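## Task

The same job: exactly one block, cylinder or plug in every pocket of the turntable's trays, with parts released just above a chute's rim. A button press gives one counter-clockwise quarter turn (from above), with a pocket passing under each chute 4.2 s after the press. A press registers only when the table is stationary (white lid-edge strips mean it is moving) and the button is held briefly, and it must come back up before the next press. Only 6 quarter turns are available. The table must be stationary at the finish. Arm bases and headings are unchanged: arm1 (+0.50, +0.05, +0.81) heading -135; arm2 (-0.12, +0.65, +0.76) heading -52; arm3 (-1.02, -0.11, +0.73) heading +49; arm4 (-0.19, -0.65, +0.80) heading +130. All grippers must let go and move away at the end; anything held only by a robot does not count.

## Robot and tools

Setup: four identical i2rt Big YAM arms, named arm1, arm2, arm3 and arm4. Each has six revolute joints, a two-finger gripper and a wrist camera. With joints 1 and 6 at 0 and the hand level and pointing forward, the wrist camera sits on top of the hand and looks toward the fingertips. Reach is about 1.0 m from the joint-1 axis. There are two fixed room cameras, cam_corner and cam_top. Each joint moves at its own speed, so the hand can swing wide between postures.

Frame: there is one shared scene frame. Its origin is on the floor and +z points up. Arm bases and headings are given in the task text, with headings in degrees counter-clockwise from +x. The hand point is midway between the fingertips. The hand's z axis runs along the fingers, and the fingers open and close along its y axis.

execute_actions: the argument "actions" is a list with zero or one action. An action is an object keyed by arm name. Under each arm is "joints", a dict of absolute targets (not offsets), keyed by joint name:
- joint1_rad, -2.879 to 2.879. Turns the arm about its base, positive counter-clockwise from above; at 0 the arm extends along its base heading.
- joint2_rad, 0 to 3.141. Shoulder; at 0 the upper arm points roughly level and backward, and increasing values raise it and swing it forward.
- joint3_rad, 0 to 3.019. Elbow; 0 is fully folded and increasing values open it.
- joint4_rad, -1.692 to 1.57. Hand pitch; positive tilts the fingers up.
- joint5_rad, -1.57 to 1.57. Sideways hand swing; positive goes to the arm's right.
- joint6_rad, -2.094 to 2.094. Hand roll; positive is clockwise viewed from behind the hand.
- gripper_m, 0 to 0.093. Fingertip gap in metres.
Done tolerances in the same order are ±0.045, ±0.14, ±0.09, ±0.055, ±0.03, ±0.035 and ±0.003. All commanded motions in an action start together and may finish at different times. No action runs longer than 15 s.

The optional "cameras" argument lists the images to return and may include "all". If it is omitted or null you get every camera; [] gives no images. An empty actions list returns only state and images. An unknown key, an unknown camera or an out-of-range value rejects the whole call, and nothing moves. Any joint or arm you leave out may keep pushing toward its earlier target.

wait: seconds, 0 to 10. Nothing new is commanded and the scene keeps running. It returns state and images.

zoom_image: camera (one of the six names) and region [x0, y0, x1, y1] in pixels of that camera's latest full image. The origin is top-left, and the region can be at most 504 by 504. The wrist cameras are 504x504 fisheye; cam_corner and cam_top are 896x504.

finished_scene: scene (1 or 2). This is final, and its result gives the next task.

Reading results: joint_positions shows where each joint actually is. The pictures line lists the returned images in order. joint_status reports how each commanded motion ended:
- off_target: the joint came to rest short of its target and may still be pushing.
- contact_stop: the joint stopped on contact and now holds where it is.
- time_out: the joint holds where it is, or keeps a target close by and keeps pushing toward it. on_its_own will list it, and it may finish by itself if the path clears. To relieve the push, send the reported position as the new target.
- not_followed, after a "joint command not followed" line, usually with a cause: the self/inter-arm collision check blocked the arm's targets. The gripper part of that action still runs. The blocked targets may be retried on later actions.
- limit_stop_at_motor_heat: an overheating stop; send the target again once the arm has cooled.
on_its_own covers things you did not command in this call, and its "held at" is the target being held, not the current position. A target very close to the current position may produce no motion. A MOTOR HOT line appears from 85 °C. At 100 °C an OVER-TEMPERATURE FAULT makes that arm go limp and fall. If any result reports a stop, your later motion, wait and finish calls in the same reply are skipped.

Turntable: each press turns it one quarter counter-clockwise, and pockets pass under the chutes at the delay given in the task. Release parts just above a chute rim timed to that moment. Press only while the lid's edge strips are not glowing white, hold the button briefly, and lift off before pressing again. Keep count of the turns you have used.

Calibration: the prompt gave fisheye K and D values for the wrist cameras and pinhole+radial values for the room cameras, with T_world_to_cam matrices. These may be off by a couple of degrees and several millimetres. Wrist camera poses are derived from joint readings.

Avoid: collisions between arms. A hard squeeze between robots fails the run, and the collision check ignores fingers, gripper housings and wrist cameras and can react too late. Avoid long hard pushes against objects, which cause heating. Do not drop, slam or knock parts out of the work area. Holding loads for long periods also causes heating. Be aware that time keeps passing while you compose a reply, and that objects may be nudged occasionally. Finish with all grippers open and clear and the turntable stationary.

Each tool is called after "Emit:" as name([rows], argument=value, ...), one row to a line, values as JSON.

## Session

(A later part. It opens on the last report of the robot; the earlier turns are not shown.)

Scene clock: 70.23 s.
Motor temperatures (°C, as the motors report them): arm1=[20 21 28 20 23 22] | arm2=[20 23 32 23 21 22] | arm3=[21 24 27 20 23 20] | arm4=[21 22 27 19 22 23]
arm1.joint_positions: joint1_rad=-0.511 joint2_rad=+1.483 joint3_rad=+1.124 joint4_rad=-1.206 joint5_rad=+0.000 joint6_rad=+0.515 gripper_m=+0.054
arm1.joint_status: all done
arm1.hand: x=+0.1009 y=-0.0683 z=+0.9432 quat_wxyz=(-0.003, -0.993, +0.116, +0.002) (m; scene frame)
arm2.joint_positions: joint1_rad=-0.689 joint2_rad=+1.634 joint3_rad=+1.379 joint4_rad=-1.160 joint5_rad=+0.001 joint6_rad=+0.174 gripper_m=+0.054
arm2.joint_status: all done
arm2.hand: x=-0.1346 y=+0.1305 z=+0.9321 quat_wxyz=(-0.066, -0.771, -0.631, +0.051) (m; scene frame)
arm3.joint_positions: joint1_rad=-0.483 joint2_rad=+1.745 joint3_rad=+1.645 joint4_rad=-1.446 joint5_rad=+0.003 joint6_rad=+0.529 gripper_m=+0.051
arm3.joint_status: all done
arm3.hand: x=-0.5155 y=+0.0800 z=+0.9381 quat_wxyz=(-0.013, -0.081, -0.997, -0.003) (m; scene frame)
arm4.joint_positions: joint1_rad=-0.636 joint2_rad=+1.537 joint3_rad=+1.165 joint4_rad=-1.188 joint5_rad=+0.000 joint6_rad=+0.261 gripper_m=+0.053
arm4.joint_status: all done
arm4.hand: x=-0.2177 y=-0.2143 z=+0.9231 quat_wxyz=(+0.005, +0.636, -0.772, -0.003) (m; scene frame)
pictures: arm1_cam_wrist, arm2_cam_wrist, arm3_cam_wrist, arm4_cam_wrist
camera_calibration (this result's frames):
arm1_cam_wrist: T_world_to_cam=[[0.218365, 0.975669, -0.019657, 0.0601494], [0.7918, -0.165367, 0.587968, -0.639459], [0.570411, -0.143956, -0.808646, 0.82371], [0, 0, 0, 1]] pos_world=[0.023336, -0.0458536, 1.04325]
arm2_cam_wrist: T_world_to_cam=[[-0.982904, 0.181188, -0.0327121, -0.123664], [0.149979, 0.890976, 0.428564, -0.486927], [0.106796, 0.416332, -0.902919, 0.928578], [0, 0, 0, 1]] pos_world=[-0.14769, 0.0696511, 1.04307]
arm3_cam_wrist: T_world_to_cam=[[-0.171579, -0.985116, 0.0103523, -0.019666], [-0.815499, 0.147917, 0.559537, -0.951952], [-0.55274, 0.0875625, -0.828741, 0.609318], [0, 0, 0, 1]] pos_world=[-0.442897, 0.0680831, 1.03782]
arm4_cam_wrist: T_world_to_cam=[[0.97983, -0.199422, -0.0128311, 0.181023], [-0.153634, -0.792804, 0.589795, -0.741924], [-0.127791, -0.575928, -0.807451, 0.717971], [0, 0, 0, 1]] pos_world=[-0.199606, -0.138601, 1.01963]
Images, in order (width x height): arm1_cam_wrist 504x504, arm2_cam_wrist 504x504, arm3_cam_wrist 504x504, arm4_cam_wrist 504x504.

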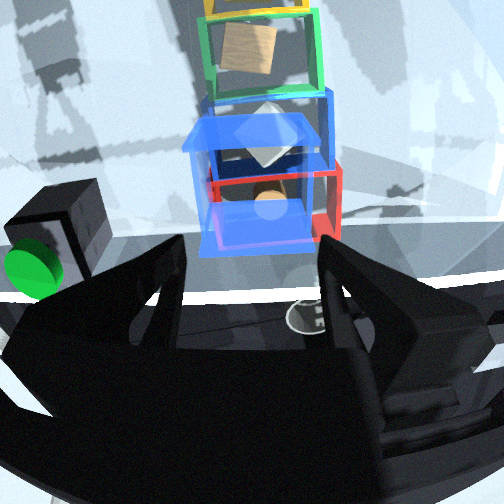

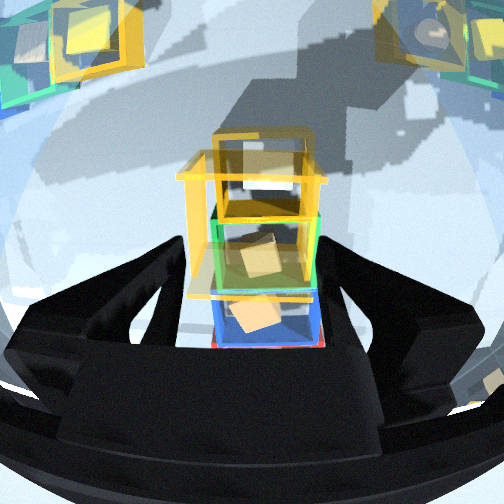

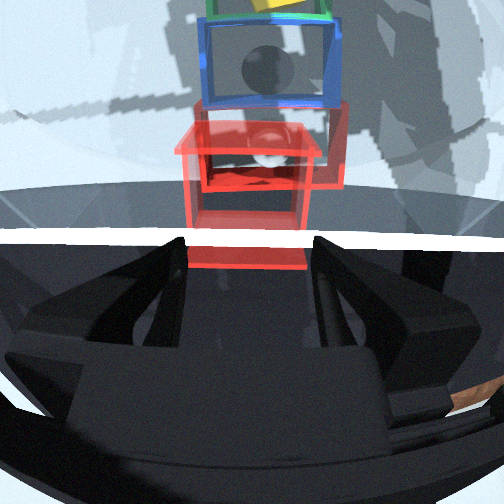

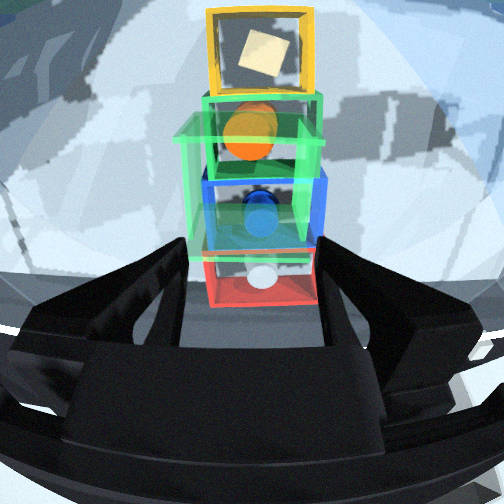

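All four landed. Retracting.

Emit:
execute_actions([
  {"arm1":{"joints":{"joint2_rad":0.8,"joint3_rad":0.7,"joint4_rad":-1.3}},"arm2":{"joints":{"joint2_rad":0.85,"joint3_rad":0.8,"joint4_rad":-1.35}},"arm3":{"joints":{"joint2_rad":1.0,"joint3_rad":1.05,"joint4_rad":-1.45}},"arm4":{"joints":{"joint2_rad":0.8,"joint3_rad":0.7,"joint4_rad":-1.3}}},
], cameras=[])

Emit:
wait(seconds=3.2)

Scene clock: 71.77 s.
Motor temperatures (°C, as the motors report them): arm1=[20 21 28 20 23 22] | arm2=[20 23 32 23 21 22] | arm3=[21 24 27 20 23 20] | arm4=[21 22 27 19 22 23]
arm1.joint_positions: joint1_rad=-0.511 joint2_rad=+0.799 joint3_rad=+0.702 joint4_rad=-1.290 joint5_rad=+0.000 joint6_rad=+0.515 gripper_m=+0.054
arm1.joint_status: all done
arm1.hand: x=+0.2777 y=-0.0170 z=+0.9798 quat_wxyz=(-0.038, -0.989, +0.116, +0.084) (m; scene frame)
arm2.joint_positions: joint1_rad=-0.689 joint2_rad=+0.852 joint3_rad=+0.814 joint4_rad=-1.345 joint5_rad=+0.001 joint6_rad=+0.175 gripper_m=+0.054
arm2.joint_status: all done
arm2.hand: x=-0.1286 y=+0.4013 z=+0.9685 quat_wxyz=(-0.078, -0.770, -0.630, +0.061) (m; scene frame)
arm3.joint_positions: joint1_rad=-0.483 joint2_rad=+0.995 joint3_rad=+1.061 joint4_rad=-1.448 joint5_rad=+0.003 joint6_rad=+0.529 gripper_m=+0.051
arm3.joint_status: all done
arm3.hand: x=-0.7400 y=-0.0062 z=+0.9989 quat_wxyz=(-0.086, -0.081, -0.992, -0.038) (m; scene frame)
arm4.joint_positions: joint1_rad=-0.636 joint2_rad=+0.805 joint3_rad=+0.701 joint4_rad=-1.296 joint5_rad=+0.000 joint6_rad=+0.261 gripper_m=+0.053
arm4.joint_status: all done
arm4.hand: x=-0.2033 y=-0.4188 z=+0.9673 quat_wxyz=(-0.042, +0.633, -0.770, -0.067) (m; scene frame)
pictures: none
No camera images: the call's "cameras" was empty. Leave "cameras" out to get every camera's image.

Scene clock: 74.97 s.
Motor temperatures (°C, as the motors report them): arm1=[20 20 28 20 23 22] | arm2=[20 23 31 23 21 22] | arm3=[21 24 27 20 23 20] | arm4=[21 22 27 19 22 23]
arm1.joint_positions: joint1_rad=-0.511 joint2_rad=+0.799 joint3_rad=+0.702 joint4_rad=-1.290 joint5_rad=+0.000 joint6_rad=+0.515 gripper_m=+0.054
arm1.joint_status: all done
arm1.hand: x=+0.2777 y=-0.0170 z=+0.9798 quat_wxyz=(-0.038, -0.989, +0.116, +0.084) (m; scene frame)
arm2.joint_positions: joint1_rad=-0.689 joint2_rad=+0.852 joint3_rad=+0.814 joint4_rad=-1.345 joint5_rad=+0.001 joint6_rad=+0.175 gripper_m=+0.054
arm2.joint_status: all done
arm2.hand: x=-0.1286 y=+0.4013 z=+0.9685 quat_wxyz=(-0.078, -0.770, -0.630, +0.061) (m; scene frame)
arm3.joint_positions: joint1_rad=-0.483 joint2_rad=+0.995 joint3_rad=+1.061 joint4_rad=-1.448 joint5_rad=+0.003 joint6_rad=+0.529 gripper_m=+0.051
arm3.joint_status: all done
arm3.hand: x=-0.7400 y=-0.0062 z=+0.9989 quat_wxyz=(-0.086, -0.081, -0.992, -0.038) (m; scene frame)
arm4.joint_positions: joint1_rad=-0.636 joint2_rad=+0.805 joint3_rad=+0.701 joint4_rad=-1.296 joint5_rad=+0.000 joint6_rad=+0.261 gripper_m=+0.053
arm4.joint_status: all done
arm4.hand: x=-0.2033 y=-0.4188 z=+0.9673 quat_wxyz=(-0.042, +0.633, -0.770, -0.067) (m; scene frame)
wait: 3.20 s; at rest by 0.27 s
pictures: arm1_cam_wrist, arm2_cam_wrist, arm3_cam_wrist, arm4_cam_wrist, cam_corner, cam_top
camera_calibration (this result's frames):
arm1_cam_wrist: T_world_to_cam=[[0.208446, 0.972418, -0.104656, 0.05816], [0.880904, -0.140177, 0.45206, -0.683657], [0.424921, -0.186422, -0.885827, 0.875238], [0, 0, 0, 1]] pos_world=[0.218206, 0.010775, 1.09045]
arm2_cam_wrist: T_world_to_cam=[[-0.982803, 0.180762, -0.0377203, -0.160633], [0.15087, 0.903835, 0.400401, -0.722469], [0.10647, 0.387825, -0.915563, 0.871681], [0, 0, 0, 1]] pos_world=[-0.14168, 0.343969, 1.0813]
arm3_cam_wrist: T_world_to_cam=[[-0.16659, -0.983265, -0.0737385, -0.0560475], [-0.891918, 0.118384, 0.436427, -1.09013], [-0.420394, 0.138473, -0.896713, 0.709328], [0, 0, 0, 1]] pos_world=[-0.683442, -0.0242788, 1.10769]
arm4_cam_wrist: T_world_to_cam=[[0.979135, -0.195637, -0.0549538, 0.168888], [-0.149323, -0.876105, 0.458413, -0.834912], [-0.137828, -0.440642, -0.887039, 0.769328], [0, 0, 0, 1]] pos_world=[-0.184001, -0.359431, 1.07444]
Images, in order (width x height): arm1_cam_wrist 504x504, arm2_cam_wrist 504x504, arm3_cam_wrist 504x504, arm4_cam_wrist 504x504, cam_corner 896x504, cam_top 896x504.

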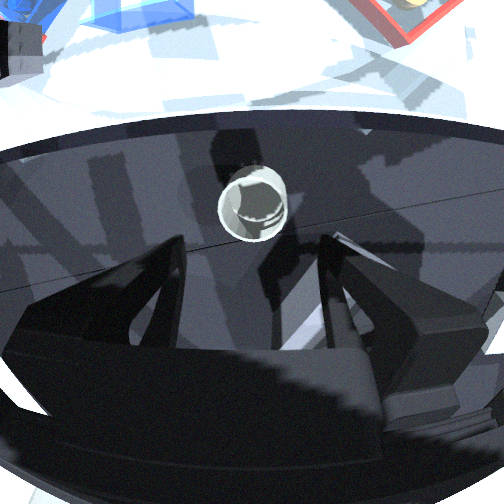

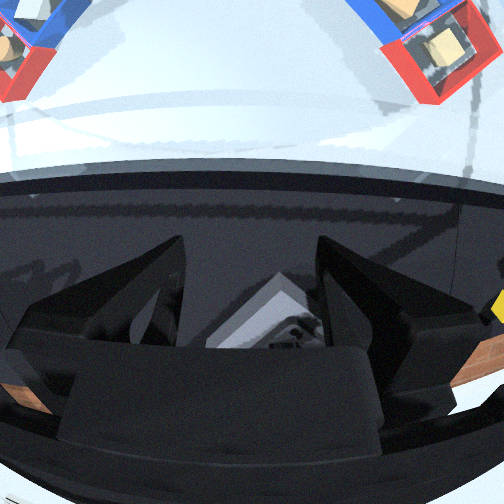

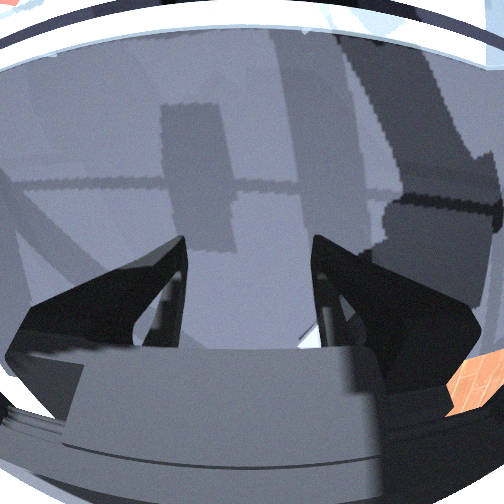

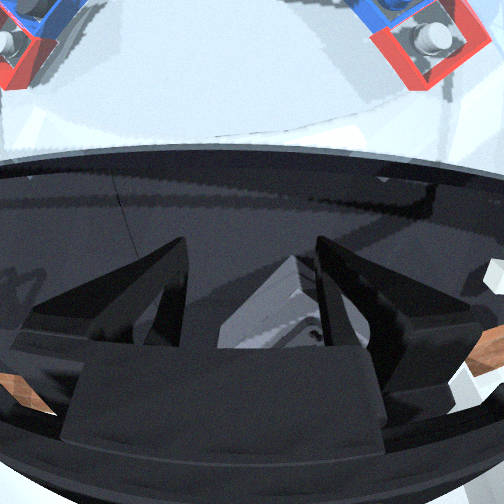

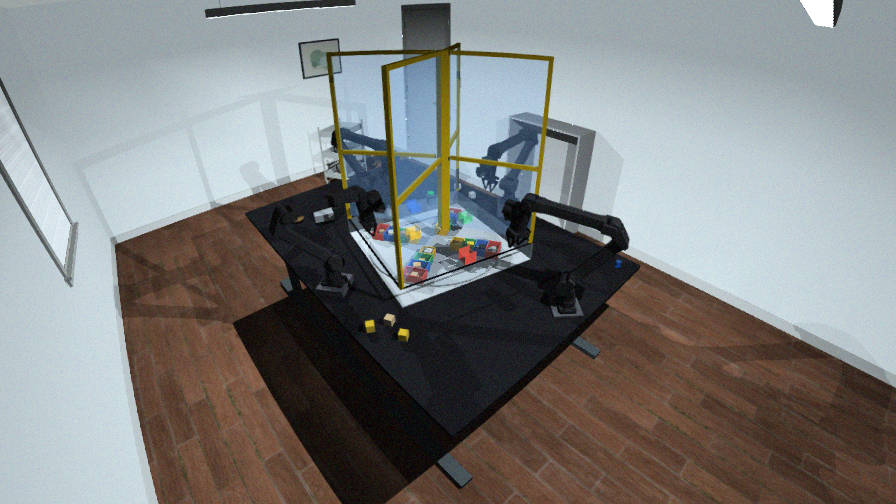

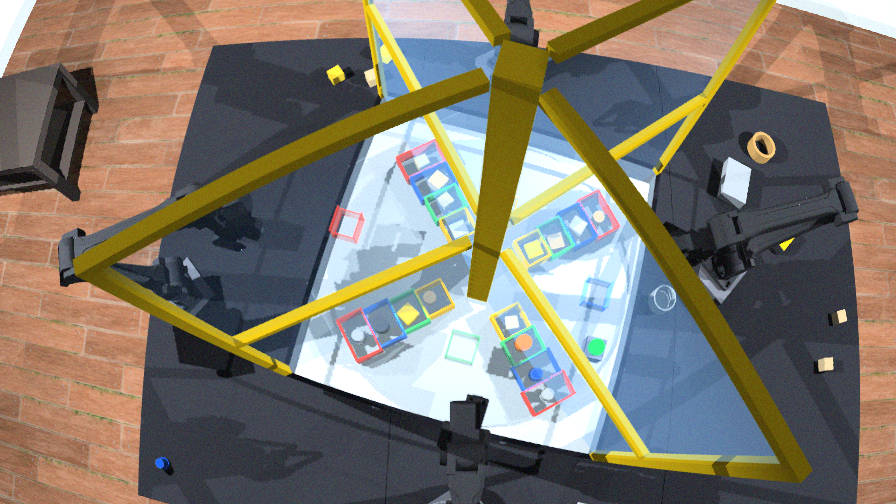

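Emit:
execute_actions(actions=[], cameras=["cam_top", "cam_corner"])

Scene clock: 75.03 s.
Motor temperatures (°C, as the motors report them): arm1=[20 20 28 20 23 22] | arm2=[20 23 31 23 21 22] | arm3=[21 24 27 20 23 20] | arm4=[21 22 27 19 22 23]
arm1.joint_positions: joint1_rad=-0.511 joint2_rad=+0.799 joint3_rad=+0.702 joint4_rad=-1.290 joint5_rad=+0.000 joint6_rad=+0.515 gripper_m=+0.054
arm1.joint_status: all done
arm1.hand: x=+0.2777 y=-0.0170 z=+0.9798 quat_wxyz=(-0.038, -0.989, +0.116, +0.084) (m; scene frame)
arm2.joint_positions: joint1_rad=-0.689 joint2_rad=+0.852 joint3_rad=+0.814 joint4_rad=-1.345 joint5_rad=+0.001 joint6_rad=+0.175 gripper_m=+0.054
arm2.joint_status: all done
arm2.hand: x=-0.1286 y=+0.4013 z=+0.9685 quat_wxyz=(-0.078, -0.770, -0.630, +0.061) (m; scene frame)
arm3.joint_positions: joint1_rad=-0.483 joint2_rad=+0.995 joint3_rad=+1.061 joint4_rad=-1.448 joint5_rad=+0.003 joint6_rad=+0.529 gripper_m=+0.051
arm3.joint_status: all done
arm3.hand: x=-0.7400 y=-0.0062 z=+0.9989 quat_wxyz=(-0.086, -0.081, -0.992, -0.038) (m; scene frame)
arm4.joint_positions: joint1_rad=-0.636 joint2_rad=+0.805 joint3_rad=+0.701 joint4_rad=-1.296 joint5_rad=+0.000 joint6_rad=+0.261 gripper_m=+0.053
arm4.joint_status: all done
arm4.hand: x=-0.2033 y=-0.4188 z=+0.9673 quat_wxyz=(-0.042, +0.633, -0.770, -0.067) (m; scene frame)
pictures: cam_corner, cam_top
Images, in order (width x height): cam_corner 896x504, cam_top 896x504.

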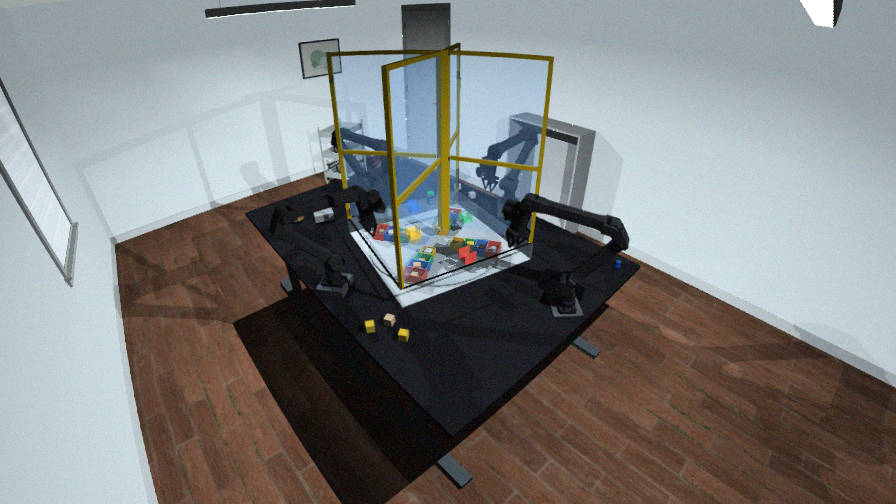

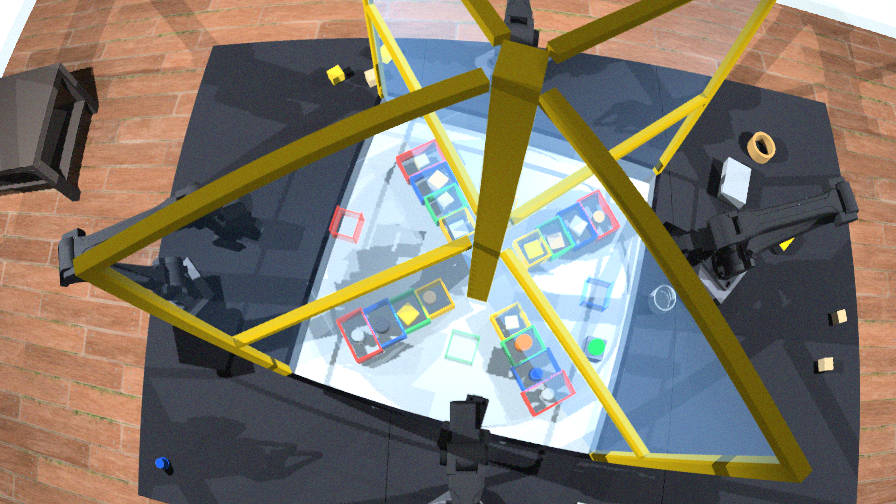

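Emit:
zoom_image(camera="cam_top", region=[310, 120, 650, 430])

Region (310, 120, 650, 430) of cam_top's 896x504 image, scaled by 1.482, with more detail than that image has; it fills the top 460 rows of this view, and the rest is white.

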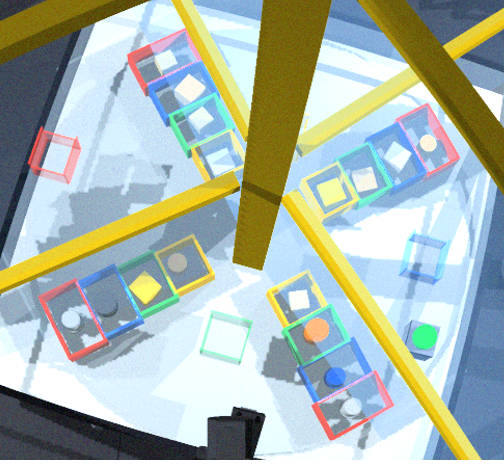

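All 16 pockets each hold one part, and the turntable has stopped.

Emit:
finished_scene(scene=2)

The scene is finished: the task was done.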